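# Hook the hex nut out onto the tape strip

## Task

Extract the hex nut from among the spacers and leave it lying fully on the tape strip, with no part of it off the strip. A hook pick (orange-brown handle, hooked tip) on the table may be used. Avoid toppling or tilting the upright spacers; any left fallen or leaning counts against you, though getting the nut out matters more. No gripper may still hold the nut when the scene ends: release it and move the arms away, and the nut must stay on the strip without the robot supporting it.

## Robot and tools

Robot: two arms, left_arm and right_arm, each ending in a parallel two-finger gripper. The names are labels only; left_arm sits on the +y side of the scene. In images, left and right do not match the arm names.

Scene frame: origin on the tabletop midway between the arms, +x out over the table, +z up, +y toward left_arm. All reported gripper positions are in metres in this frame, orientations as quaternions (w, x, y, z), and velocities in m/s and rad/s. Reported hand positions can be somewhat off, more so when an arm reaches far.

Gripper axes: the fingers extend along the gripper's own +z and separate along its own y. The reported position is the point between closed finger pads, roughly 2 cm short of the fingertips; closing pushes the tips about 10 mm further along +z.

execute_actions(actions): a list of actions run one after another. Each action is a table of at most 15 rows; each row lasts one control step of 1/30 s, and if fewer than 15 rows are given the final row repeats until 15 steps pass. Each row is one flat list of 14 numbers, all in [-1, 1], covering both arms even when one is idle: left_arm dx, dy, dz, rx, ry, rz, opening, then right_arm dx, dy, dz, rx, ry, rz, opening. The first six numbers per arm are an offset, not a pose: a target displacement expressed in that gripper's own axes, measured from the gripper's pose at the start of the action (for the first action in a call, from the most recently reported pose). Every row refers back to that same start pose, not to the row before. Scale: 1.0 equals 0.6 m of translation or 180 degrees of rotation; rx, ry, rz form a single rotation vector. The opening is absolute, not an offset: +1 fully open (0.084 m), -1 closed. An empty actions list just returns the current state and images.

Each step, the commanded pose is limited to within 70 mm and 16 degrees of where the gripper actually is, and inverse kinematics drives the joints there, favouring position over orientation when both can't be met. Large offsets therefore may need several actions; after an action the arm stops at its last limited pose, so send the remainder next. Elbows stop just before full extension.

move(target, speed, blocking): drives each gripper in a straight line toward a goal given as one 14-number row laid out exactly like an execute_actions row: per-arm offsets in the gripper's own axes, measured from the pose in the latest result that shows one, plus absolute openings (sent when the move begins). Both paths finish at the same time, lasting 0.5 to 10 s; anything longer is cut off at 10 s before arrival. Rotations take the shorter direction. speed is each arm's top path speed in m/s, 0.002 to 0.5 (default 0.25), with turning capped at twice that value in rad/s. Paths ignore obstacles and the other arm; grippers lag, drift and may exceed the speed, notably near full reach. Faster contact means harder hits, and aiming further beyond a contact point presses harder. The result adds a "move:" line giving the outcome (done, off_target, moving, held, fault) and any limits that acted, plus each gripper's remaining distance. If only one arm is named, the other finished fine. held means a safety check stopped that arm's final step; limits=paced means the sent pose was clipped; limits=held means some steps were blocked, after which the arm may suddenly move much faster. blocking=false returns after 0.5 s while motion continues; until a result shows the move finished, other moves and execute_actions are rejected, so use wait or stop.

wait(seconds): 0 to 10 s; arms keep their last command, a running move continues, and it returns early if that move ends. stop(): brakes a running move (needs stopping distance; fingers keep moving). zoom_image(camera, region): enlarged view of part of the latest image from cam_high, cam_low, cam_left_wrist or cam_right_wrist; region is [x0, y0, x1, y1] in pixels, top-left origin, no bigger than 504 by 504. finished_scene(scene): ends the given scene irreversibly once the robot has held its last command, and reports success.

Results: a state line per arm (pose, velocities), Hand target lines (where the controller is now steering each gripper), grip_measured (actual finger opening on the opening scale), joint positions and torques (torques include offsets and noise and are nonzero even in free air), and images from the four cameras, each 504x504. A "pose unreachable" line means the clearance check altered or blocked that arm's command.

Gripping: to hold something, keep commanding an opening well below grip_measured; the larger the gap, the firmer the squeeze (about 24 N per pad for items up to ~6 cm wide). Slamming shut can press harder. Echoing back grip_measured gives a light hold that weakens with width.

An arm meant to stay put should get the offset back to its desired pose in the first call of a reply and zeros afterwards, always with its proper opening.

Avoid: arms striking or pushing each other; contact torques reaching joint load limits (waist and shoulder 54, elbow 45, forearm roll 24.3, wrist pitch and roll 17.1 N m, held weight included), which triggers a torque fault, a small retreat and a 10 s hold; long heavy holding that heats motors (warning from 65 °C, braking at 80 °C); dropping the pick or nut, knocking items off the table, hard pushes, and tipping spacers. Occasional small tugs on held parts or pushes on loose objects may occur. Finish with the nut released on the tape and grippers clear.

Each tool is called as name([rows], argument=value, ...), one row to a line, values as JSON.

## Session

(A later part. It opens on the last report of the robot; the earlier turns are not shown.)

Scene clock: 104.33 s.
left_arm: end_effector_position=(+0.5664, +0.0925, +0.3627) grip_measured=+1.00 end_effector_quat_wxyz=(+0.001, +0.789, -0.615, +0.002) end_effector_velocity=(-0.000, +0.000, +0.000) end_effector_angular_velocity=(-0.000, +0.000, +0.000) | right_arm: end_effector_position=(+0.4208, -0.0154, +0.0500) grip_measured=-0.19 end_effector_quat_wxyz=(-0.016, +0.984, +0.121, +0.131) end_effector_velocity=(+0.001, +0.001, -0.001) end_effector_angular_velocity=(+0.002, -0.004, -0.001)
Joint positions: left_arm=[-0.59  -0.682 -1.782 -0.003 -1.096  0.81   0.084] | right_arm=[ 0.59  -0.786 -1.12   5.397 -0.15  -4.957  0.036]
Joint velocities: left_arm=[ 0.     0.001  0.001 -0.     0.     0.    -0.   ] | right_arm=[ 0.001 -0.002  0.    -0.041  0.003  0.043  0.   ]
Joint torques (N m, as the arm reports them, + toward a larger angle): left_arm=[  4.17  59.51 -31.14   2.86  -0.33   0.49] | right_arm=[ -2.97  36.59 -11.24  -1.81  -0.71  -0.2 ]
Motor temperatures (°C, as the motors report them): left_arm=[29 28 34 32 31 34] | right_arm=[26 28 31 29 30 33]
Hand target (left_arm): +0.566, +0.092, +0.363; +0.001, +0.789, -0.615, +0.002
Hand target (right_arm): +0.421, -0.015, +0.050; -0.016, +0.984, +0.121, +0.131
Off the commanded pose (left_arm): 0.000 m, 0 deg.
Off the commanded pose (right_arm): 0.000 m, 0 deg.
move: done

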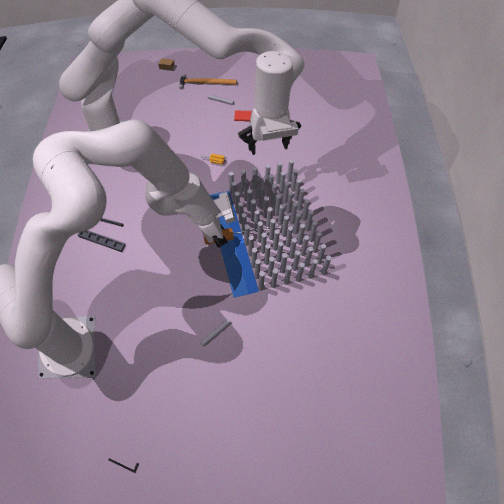

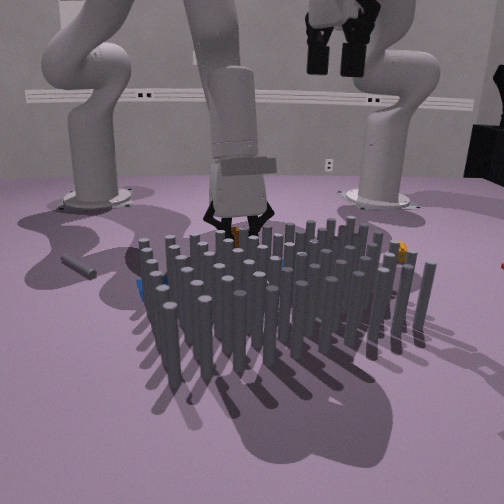

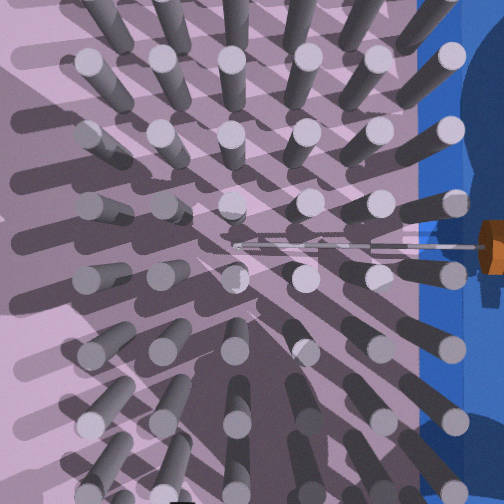

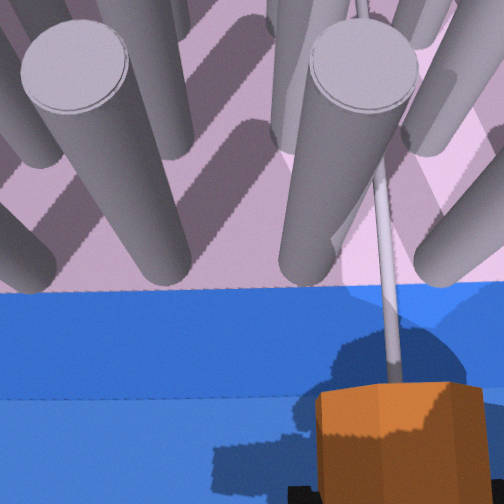

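move(target=[0,0,0,0,0,0,1,-0.0045,0,0.0126,0,0,0,-0.7], speed=0.01)

move(target=[0,0,0,0,0,0,1,-0.0129,0,-0.0035,0,0,0,-0.7], speed=0.015)

zoom_image(camera="cam_left_wrist", region=[217, 215, 277, 275])

Scene clock: 111.63 s.
left_arm: end_effector_position=(+0.5664, +0.0925, +0.3627) grip_measured=+1.00 end_effector_quat_wxyz=(+0.001, +0.789, -0.615, +0.002) end_effector_velocity=(-0.001, +0.000, -0.000) end_effector_angular_velocity=(+0.001, +0.002, +0.000) | right_arm: end_effector_position=(+0.4203, -0.0155, +0.0423) grip_measured=-0.19 end_effector_quat_wxyz=(-0.016, +0.984, +0.121, +0.131) end_effector_velocity=(-0.000, +0.000, -0.001) end_effector_angular_velocity=(+0.002, -0.003, +0.001)
Joint positions: left_arm=[-0.59  -0.682 -1.782 -0.003 -1.096  0.81   0.084] | right_arm=[ 0.59  -0.802 -1.122  5.331 -0.142 -4.89   0.036]
Joint velocities: left_arm=[-0.     0.     0.001 -0.    -0.002 -0.001 -0.   ] | right_arm=[ 0.001 -0.001  0.001 -0.033  0.003  0.033  0.   ]
Joint torques (N m, as the arm reports them, + toward a larger angle): left_arm=[  3.56  59.42 -30.09   2.36  -0.55   0.51] | right_arm=[ -5.34  37.14 -10.88  -0.39  -0.81  -0.05]
Motor temperatures (°C, as the motors report them): left_arm=[29 28 34 32 31 34] | right_arm=[26 28 31 29 30 33]
Hand target (left_arm): +0.566, +0.092, +0.363; +0.001, +0.789, -0.615, +0.002
Hand target (right_arm): +0.420, -0.016, +0.042; -0.016, +0.984, +0.121, +0.131
Off the commanded pose (left_arm): 0.000 m, 0 deg.
Off the commanded pose (right_arm): 0.000 m, 0 deg.
move: done

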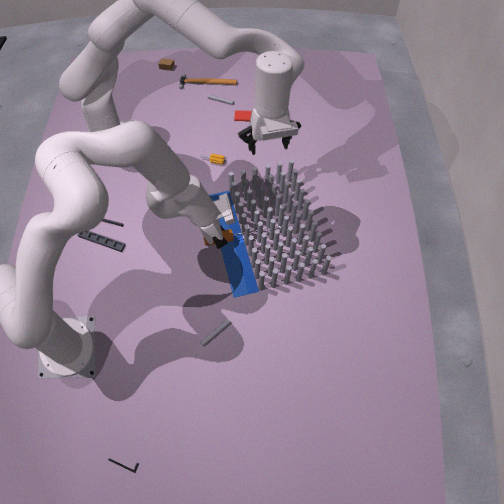

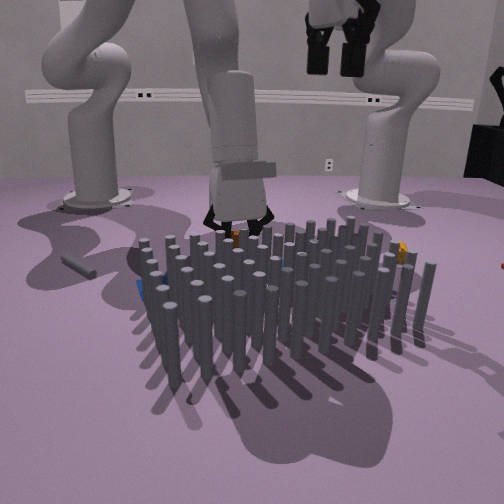

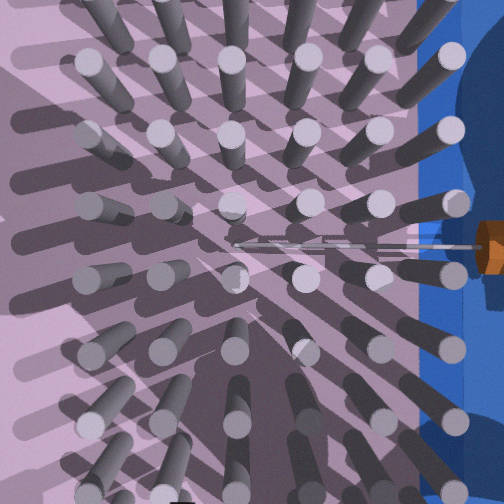

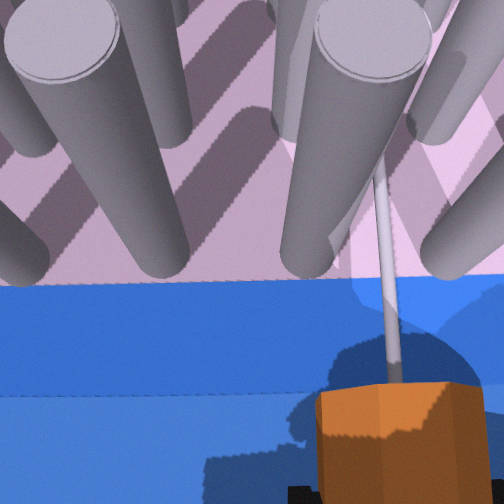

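Scene clock: 112.40 s.
left_arm: end_effector_position=(+0.5664, +0.0925, +0.3627) grip_measured=+1.00 end_effector_quat_wxyz=(+0.001, +0.789, -0.615, +0.002) end_effector_velocity=(+0.000, -0.000, +0.001) end_effector_angular_velocity=(-0.000, -0.001, +0.001) | right_arm: end_effector_position=(+0.4127, -0.0173, +0.0423) grip_measured=-0.19 end_effector_quat_wxyz=(-0.016, +0.984, +0.121, +0.130) end_effector_velocity=(-0.002, -0.001, -0.001) end_effector_angular_velocity=(+0.000, -0.003, -0.000)
Joint positions: left_arm=[-0.59  -0.682 -1.782 -0.003 -1.096  0.81   0.084] | right_arm=[ 0.596 -0.791 -1.101  5.273 -0.138 -4.825  0.036]
Joint velocities: left_arm=[-0.     0.    -0.001 -0.    -0.001 -0.001 -0.   ] | right_arm=[ 0.002  0.002  0.007 -0.052  0.002  0.054  0.   ]
Joint torques (N m, as the arm reports them, + toward a larger angle): left_arm=[  3.98  61.49 -31.82   1.93  -0.28   0.55] | right_arm=[-4.48 35.   -9.96 -0.07 -0.92 -0.28]
Motor temperatures (°C, as the motors report them): left_arm=[29 28 34 32 31 34] | right_arm=[26 28 31 29 30 33]
Hand target (left_arm): +0.566, +0.092, +0.363; +0.001, +0.789, -0.615, +0.002
Hand target (right_arm): +0.412, -0.017, +0.042; -0.016, +0.984, +0.121, +0.130
Off the commanded pose (left_arm): 0.000 m, 0 deg.
Off the commanded pose (right_arm): 0.000 m, 0 deg.
move: done

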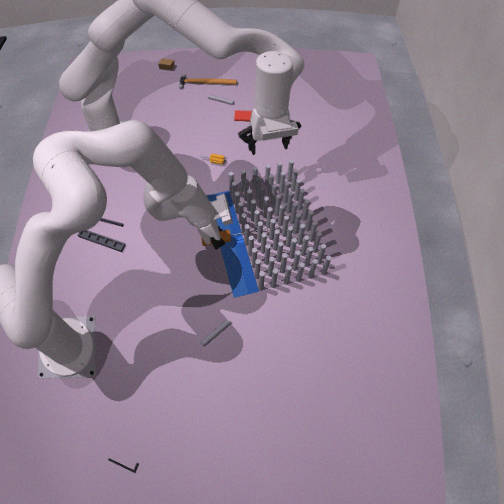

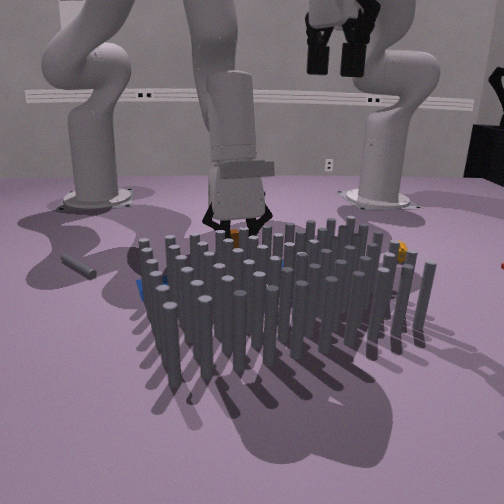

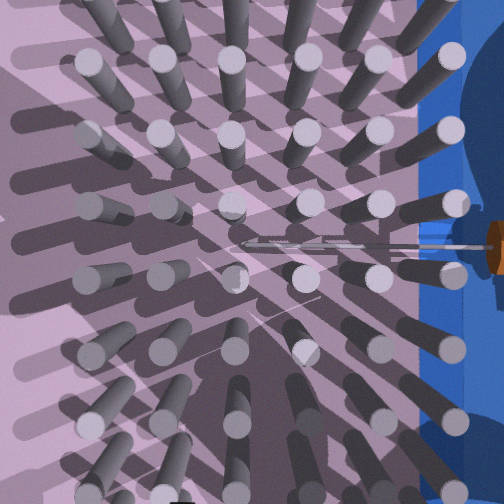

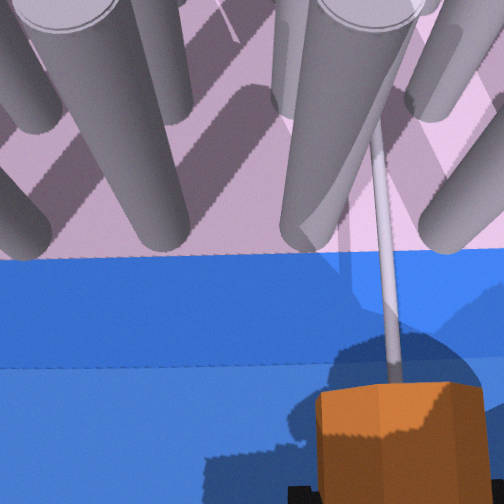

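Region (217, 215, 277, 275) of cam_left_wrist's 504x504 image, scaled by 8.400, with more detail than that image has.

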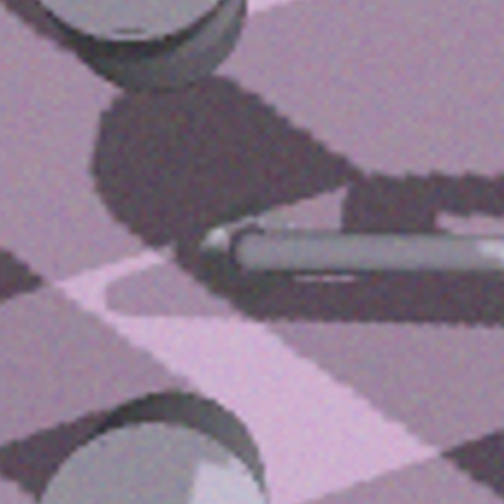

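move(target=[0,0,0,0,0,0,1,-0.262,0.005,-0.0704,0,0,0,-0.7], speed=0.045)

zoom_image(camera="cam_left_wrist", region=[384, 185, 504, 305])

Scene clock: 121.27 s.
left_arm: end_effector_position=(+0.5664, +0.0925, +0.3627) grip_measured=+1.00 end_effector_quat_wxyz=(+0.001, +0.789, -0.615, +0.002) end_effector_velocity=(-0.000, -0.000, -0.001) end_effector_angular_velocity=(+0.000, +0.001, -0.000) | right_arm: end_effector_position=(+0.2551, -0.0592, +0.0423) grip_measured=-0.19 end_effector_quat_wxyz=(-0.015, +0.984, +0.121, +0.129) end_effector_velocity=(-0.001, +0.000, +0.000) end_effector_angular_velocity=(+0.007, -0.005, +0.001)
Joint positions: left_arm=[-0.59  -0.682 -1.782 -0.003 -1.096  0.81   0.084] | right_arm=[ 0.77  -0.593 -0.694  4.104 -0.19  -3.471  0.036]
Joint velocities: left_arm=[-0.    -0.001  0.    -0.     0.     0.    -0.   ] | right_arm=[ 0.002  0.003  0.007 -0.056 -0.006  0.057  0.   ]
Joint torques (N m, as the arm reports them, + toward a larger angle): left_arm=[  3.99  60.92 -30.33   2.75  -0.51   0.69] | right_arm=[-3.35 29.8  -7.88  0.   -1.42  0.02]
Motor temperatures (°C, as the motors report them): left_arm=[29 28 34 32 31 34] | right_arm=[26 28 31 29 30 33]
Hand target (left_arm): +0.566, +0.092, +0.363; +0.001, +0.789, -0.615, +0.002
Hand target (right_arm): +0.255, -0.059, +0.042; -0.016, +0.984, +0.121, +0.129
Off the commanded pose (left_arm): 0.000 m, 0 deg.
Off the commanded pose (right_arm): 0.001 m, 0 deg.
move: done

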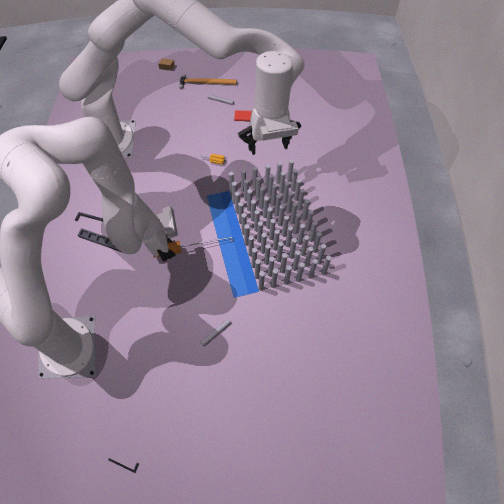

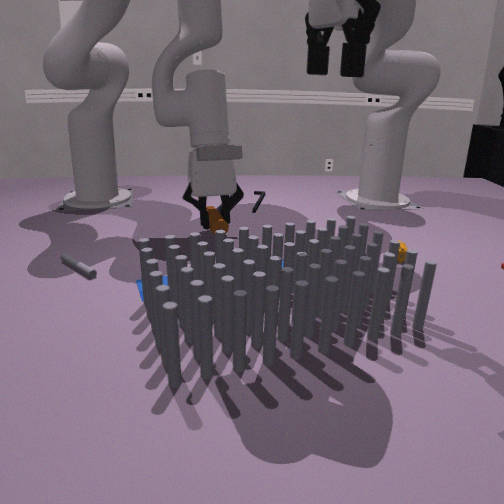

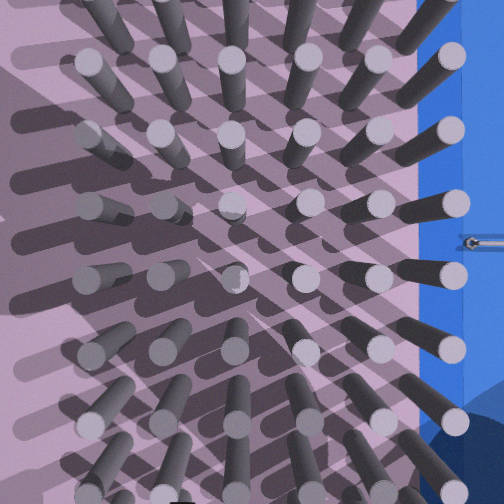

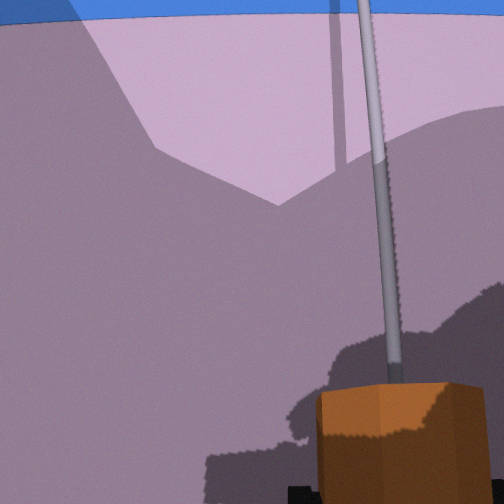

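Region (384, 185, 504, 305) of cam_left_wrist's 504x504 image, scaled by 4.200, with more detail than that image has.

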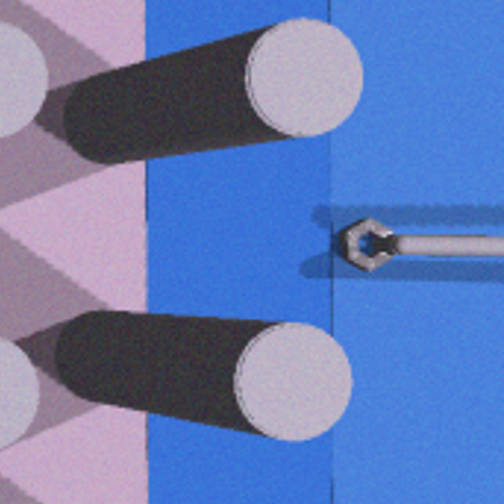

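move(target=[0,0,0,0,0,0,1,0.009,0,-0.0235,0,0,0,-0.7], speed=0.02)

zoom_image(camera="cam_left_wrist", region=[384, 185, 504, 305])

Scene clock: 129.90 s.
left_arm: end_effector_position=(+0.5664, +0.0925, +0.3627) grip_measured=+1.00 end_effector_quat_wxyz=(+0.001, +0.789, -0.615, +0.002) end_effector_velocity=(-0.000, +0.000, -0.001) end_effector_angular_velocity=(+0.000, +0.001, +0.000) | right_arm: end_effector_position=(+0.2566, -0.0588, +0.0572) grip_measured=-0.19 end_effector_quat_wxyz=(-0.016, +0.984, +0.121, +0.129) end_effector_velocity=(+0.000, +0.000, +0.001) end_effector_angular_velocity=(-0.006, +0.002, -0.001)
Joint positions: left_arm=[-0.59  -0.682 -1.782 -0.003 -1.096  0.81   0.084] | right_arm=[ 0.768 -0.555 -0.689  4.251 -0.172 -3.624  0.036]
Joint velocities: left_arm=[ 0.    -0.     0.001 -0.     0.     0.    -0.   ] | right_arm=[ 0.001  0.002 -0.004  0.067  0.003 -0.066 -0.   ]
Joint torques (N m, as the arm reports them, + toward a larger angle): left_arm=[  3.3   62.36 -31.13   2.39  -0.36   0.56] | right_arm=[-3.98 28.34 -8.53 -1.15 -1.45 -0.03]
Motor temperatures (°C, as the motors report them): left_arm=[29 28 34 32 31 34] | right_arm=[26 28 30 29 30 33]
Hand target (left_arm): +0.566, +0.092, +0.363; +0.001, +0.789, -0.615, +0.002
Hand target (right_arm): +0.257, -0.059, +0.057; -0.016, +0.984, +0.121, +0.129
Off the commanded pose (left_arm): 0.000 m, 0 deg.
Off the commanded pose (right_arm): 0.000 m, 0 deg.
move: done

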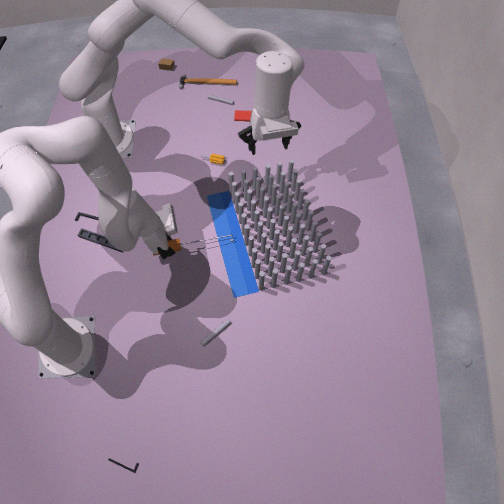

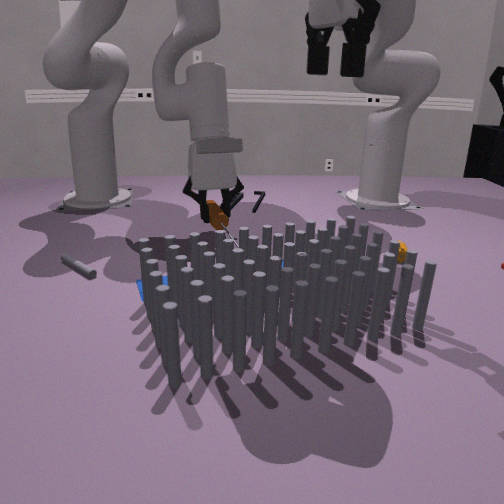

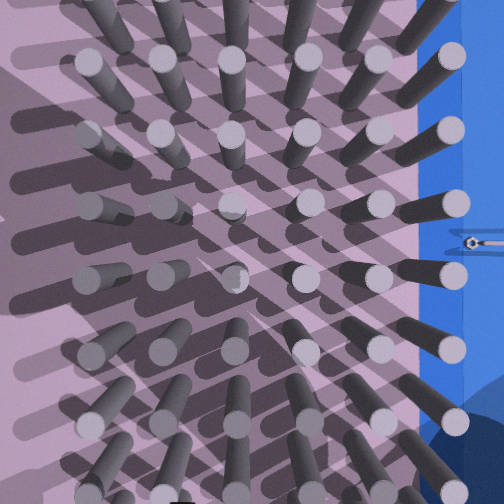

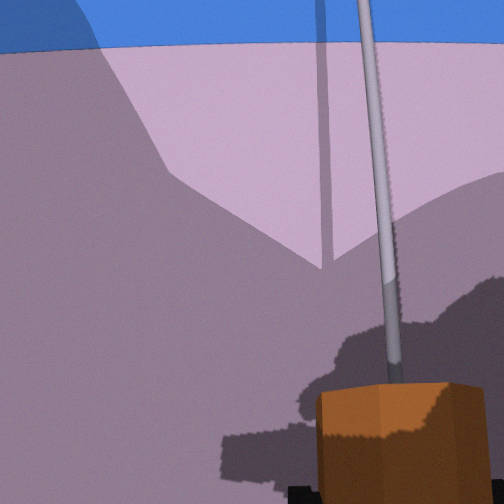

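Region (384, 185, 504, 305) of cam_left_wrist's 504x504 image, scaled by 4.200, with more detail than that image has.

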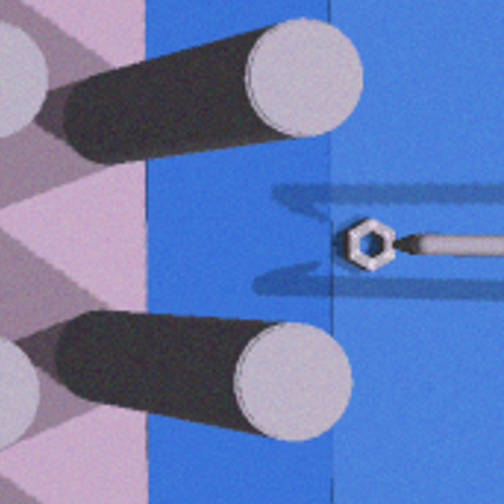

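execute_actions(actions=[])

Scene clock: 137.87 s.
left_arm: end_effector_position=(+0.5664, +0.0925, +0.3627) grip_measured=+1.00 end_effector_quat_wxyz=(+0.001, +0.789, -0.615, +0.002) end_effector_velocity=(+0.000, +0.000, +0.001) end_effector_angular_velocity=(-0.000, -0.001, +0.001) | right_arm: end_effector_position=(+0.2567, -0.0588, +0.0574) grip_measured=-0.19 end_effector_quat_wxyz=(-0.016, +0.984, +0.121, +0.129) end_effector_velocity=(+0.001, -0.000, +0.000) end_effector_angular_velocity=(+0.000, -0.001, -0.001)
Joint positions: left_arm=[-0.59  -0.682 -1.782 -0.003 -1.096  0.81   0.084] | right_arm=[ 0.768 -0.555 -0.69   4.258 -0.172 -3.63   0.036]
Joint velocities: left_arm=[ 0.001  0.001 -0.     0.    -0.    -0.001 -0.   ] | right_arm=[-0.001  0.    -0.     0.    -0.001 -0.    -0.   ]
Joint torques (N m, as the arm reports them, + toward a larger angle): left_arm=[  2.59  58.49 -30.9    2.46  -0.49   0.67] | right_arm=[-3.53 28.78 -8.9  -0.97 -1.62  0.04]
Motor temperatures (°C, as the motors report them): left_arm=[29 28 34 32 31 34] | right_arm=[26 28 30 29 30 33]
Hand target (left_arm): +0.566, +0.092, +0.363; +0.001, +0.789, -0.615, +0.002
Hand target (right_arm): +0.257, -0.059, +0.057; -0.016, +0.984, +0.121, +0.129
Off the commanded pose (left_arm): 0.000 m, 0 deg.
Off the commanded pose (right_arm): 0.000 m, 0 deg.

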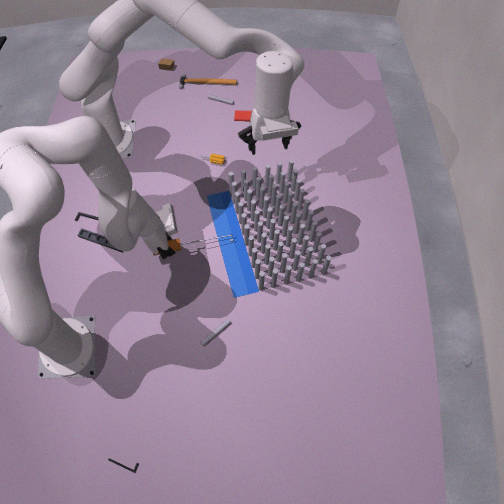

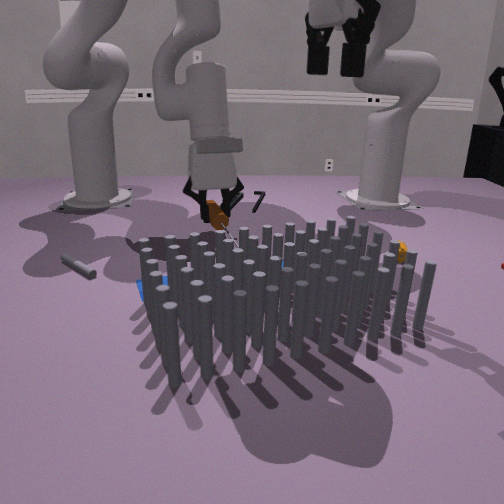

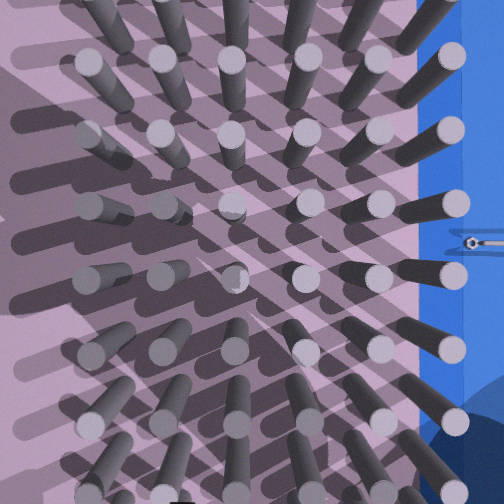

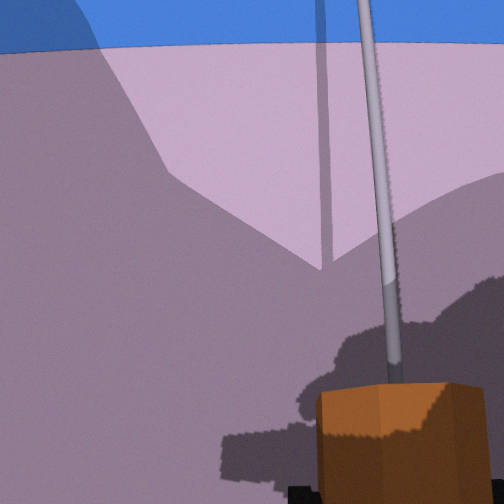

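zoom_image(camera="cam_left_wrist", region=[424, 203, 504, 283])

zoom_image(camera="cam_high", region=[150, 190, 270, 290])

Region (424, 203, 504, 283) of cam_left_wrist's 504x504 image, scaled by 6.300, with more detail than that image has.

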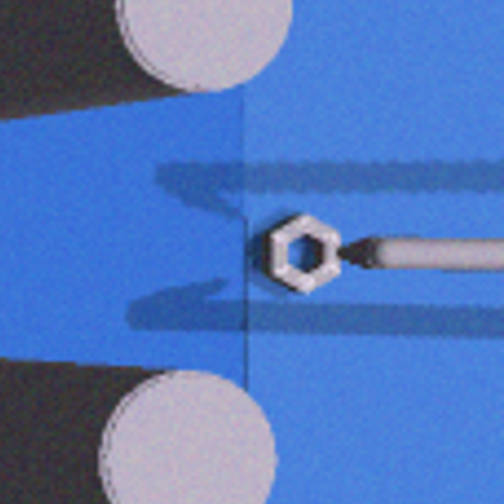

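Region (150, 190, 270, 290) of cam_high's 504x504 image, scaled by 4.200, with more detail than that image has.

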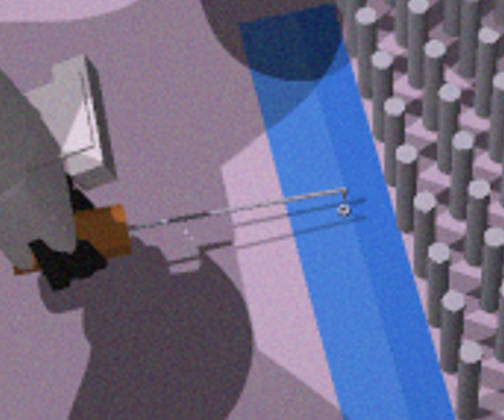

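move(target=[0,0,0,0,0,0,1,-0.094,0.067,0.0285,0,0.0267,0,-0.7], speed=0.1)

execute_actions([
  [[0,0,0,0,0,0,1,0,0,0,0,0,0,0.5]],
])

move(target=[0,0,0,0,0,0,1,0,0,-0.15,0,0,0,0.5])

Scene clock: 148.07 s.
left_arm: end_effector_position=(+0.5664, +0.0925, +0.3627) grip_measured=+1.00 end_effector_quat_wxyz=(+0.001, +0.789, -0.615, +0.002) end_effector_velocity=(-0.000, -0.001, +0.000) end_effector_angular_velocity=(-0.000, -0.000, +0.001) | right_arm: end_effector_position=(+0.2178, -0.1097, +0.0263) grip_measured=-0.19 end_effector_quat_wxyz=(-0.020, +0.978, +0.120, +0.170) end_effector_velocity=(-0.001, -0.002, -0.001) end_effector_angular_velocity=(+0.011, -0.003, +0.002)
Joint positions: left_arm=[-0.59  -0.682 -1.782 -0.003 -1.096  0.81   0.084] | right_arm=[ 0.797 -0.573 -0.505  3.713 -0.399 -3.038  0.036]
Joint velocities: left_arm=[-0.001  0.    -0.    -0.    -0.    -0.001 -0.   ] | right_arm=[-0.006 -0.001  0.011 -0.045 -0.017  0.04  -0.   ]
Joint torques (N m, as the arm reports them, + toward a larger angle): left_arm=[  2.38  57.67 -30.97   2.33  -0.62   0.74] | right_arm=[-1.93 24.92 -4.41 -0.35 -1.76 -0.1 ]
Motor temperatures (°C, as the motors report them): left_arm=[29 28 34 32 31 34] | right_arm=[26 28 30 29 30 33]
Hand target (left_arm): +0.566, +0.092, +0.363; +0.001, +0.789, -0.615, +0.002
Hand target (right_arm): +0.218, -0.110, +0.026; -0.020, +0.978, +0.120, +0.170
Off the commanded pose (left_arm): 0.000 m, 0 deg.
Off the commanded pose (right_arm): 0.000 m, 0 deg.
move: done

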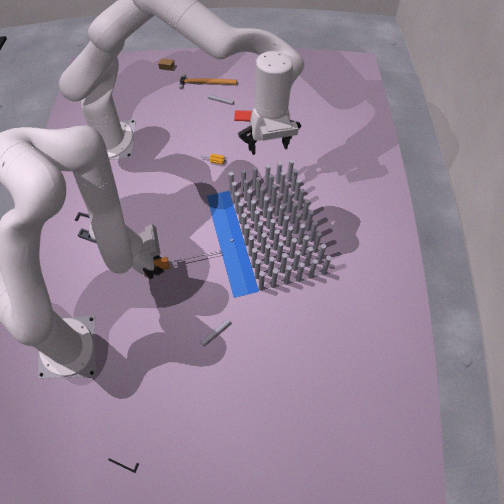

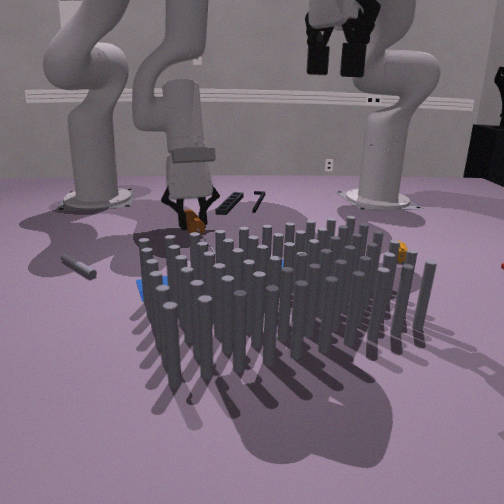

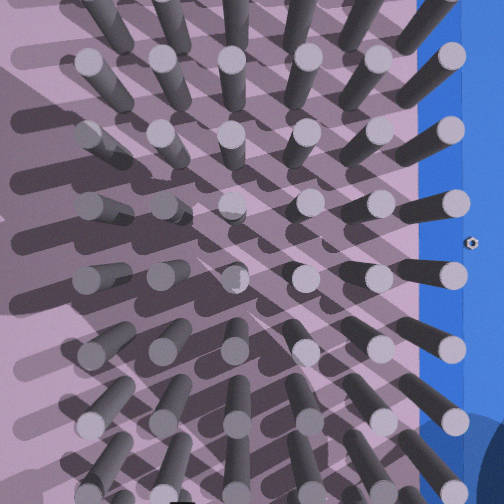

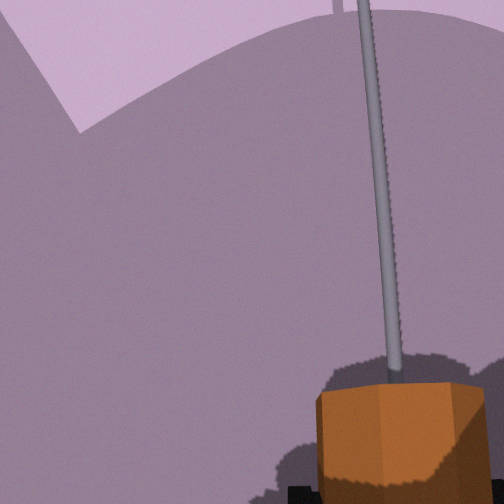

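Scene clock: 148.57 s.
left_arm: end_effector_position=(+0.5664, +0.0925, +0.3627) grip_measured=+1.00 end_effector_quat_wxyz=(+0.001, +0.789, -0.615, +0.002) end_effector_velocity=(-0.000, +0.001, -0.001) end_effector_angular_velocity=(+0.001, +0.001, -0.001) | right_arm: end_effector_position=(+0.2178, -0.1096, +0.0263) grip_measured=+0.49 end_effector_quat_wxyz=(-0.020, +0.978, +0.120, +0.170) end_effector_velocity=(+0.000, +0.000, +0.000) end_effector_angular_velocity=(+0.001, -0.001, -0.001)
Joint positions: left_arm=[-0.59  -0.682 -1.782 -0.003 -1.096  0.81   0.084] | right_arm=[ 0.797 -0.573 -0.505  3.713 -0.399 -3.038  0.065]
Joint velocities: left_arm=[0.    0.    0.002 0.    0.    0.001 0.   ] | right_arm=[-0.     0.    -0.    -0.    -0.     0.001  0.   ]
Joint torques (N m, as the arm reports them, + toward a larger angle): left_arm=[  4.6   59.7  -30.48   2.43  -0.51   0.65] | right_arm=[-2.41 26.02 -5.34 -0.48 -1.62 -0.02]
Motor temperatures (°C, as the motors report them): left_arm=[29 28 34 32 31 34] | right_arm=[26 28 30 29 30 33]
Hand target (left_arm): +0.566, +0.092, +0.363; +0.001, +0.789, -0.615, +0.002
Hand target (right_arm): +0.218, -0.110, +0.026; -0.020, +0.978, +0.120, +0.170
Off the commanded pose (left_arm): 0.000 m, 0 deg.
Off the commanded pose (right_arm): 0.000 m, 0 deg.

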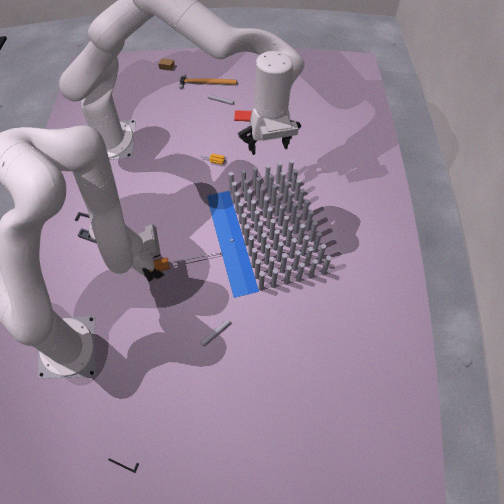

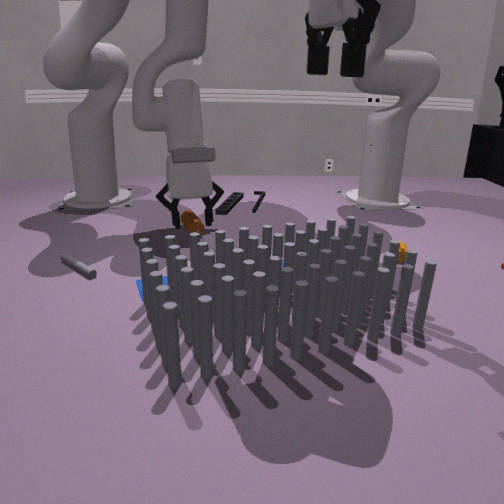

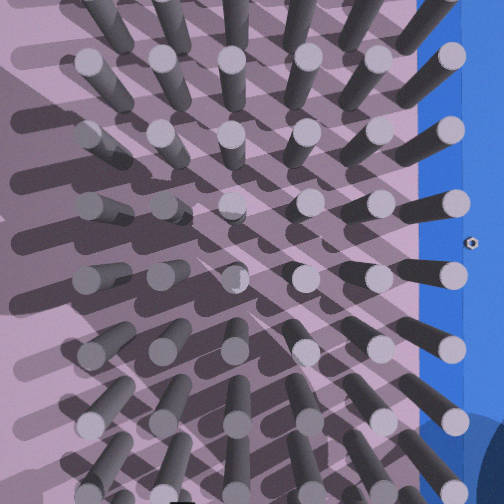

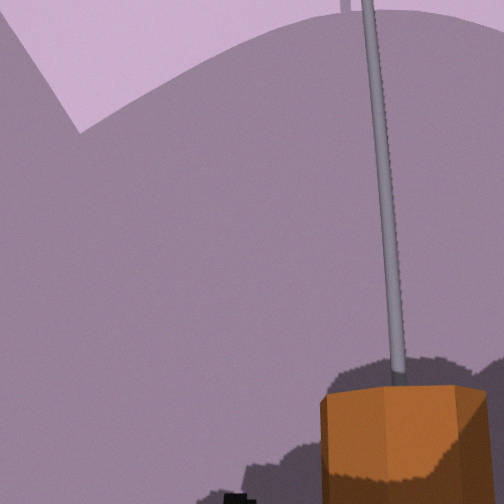

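Scene clock: 149.67 s.
left_arm: end_effector_position=(+0.5664, +0.0925, +0.3627) grip_measured=+1.00 end_effector_quat_wxyz=(+0.001, +0.789, -0.615, +0.002) end_effector_velocity=(-0.000, -0.001, -0.000) end_effector_angular_velocity=(+0.000, +0.000, -0.000) | right_arm: end_effector_position=(+0.1882, -0.1166, +0.1110) grip_measured=+0.49 end_effector_quat_wxyz=(-0.022, +0.978, +0.120, +0.170) end_effector_velocity=(+0.001, -0.000, +0.001) end_effector_angular_velocity=(-0.021, +0.001, -0.005)
Joint positions: left_arm=[-0.59  -0.682 -1.782 -0.003 -1.096  0.81   0.084] | right_arm=[ 0.858 -0.257 -0.4    4.234 -0.255 -3.523  0.065]
Joint velocities: left_arm=[-0.001 -0.001 -0.001  0.    -0.    -0.001 -0.   ] | right_arm=[ 0.008 -0.002 -0.012  0.13   0.002 -0.123  0.   ]
Joint torques (N m, as the arm reports them, + toward a larger angle): left_arm=[  2.63  59.51 -31.48   2.45  -0.56   0.59] | right_arm=[-2.71 18.7  -8.3  -1.77 -1.64 -0.07]
Motor temperatures (°C, as the motors report them): left_arm=[29 28 34 32 31 34] | right_arm=[26 28 30 29 30 33]
Hand target (left_arm): +0.566, +0.092, +0.363; +0.001, +0.789, -0.615, +0.002
Hand target (right_arm): +0.188, -0.117, +0.111; -0.020, +0.978, +0.120, +0.170
Off the commanded pose (left_arm): 0.000 m, 0 deg.
Off the commanded pose (right_arm): 0.000 m, 0 deg.
move: done

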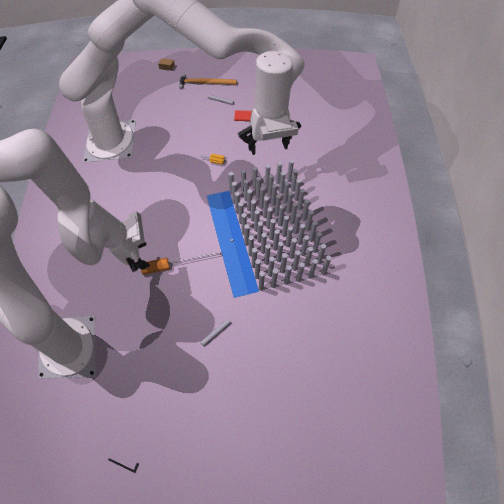

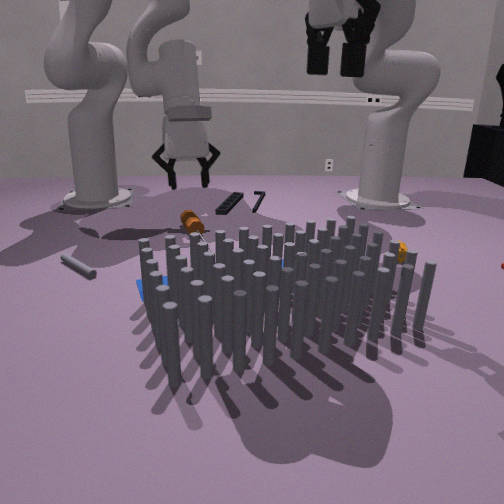

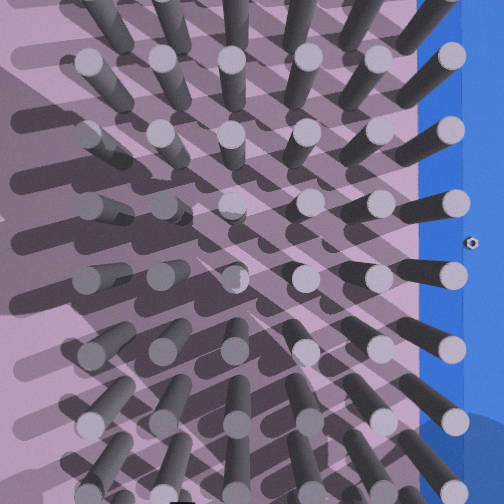

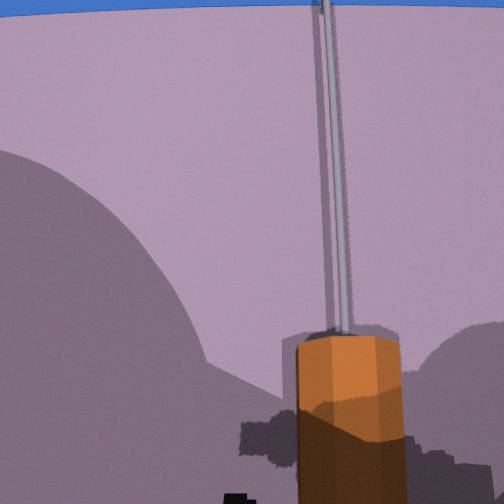

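finished_scene(scene=2)

The scene is finished: the task was done.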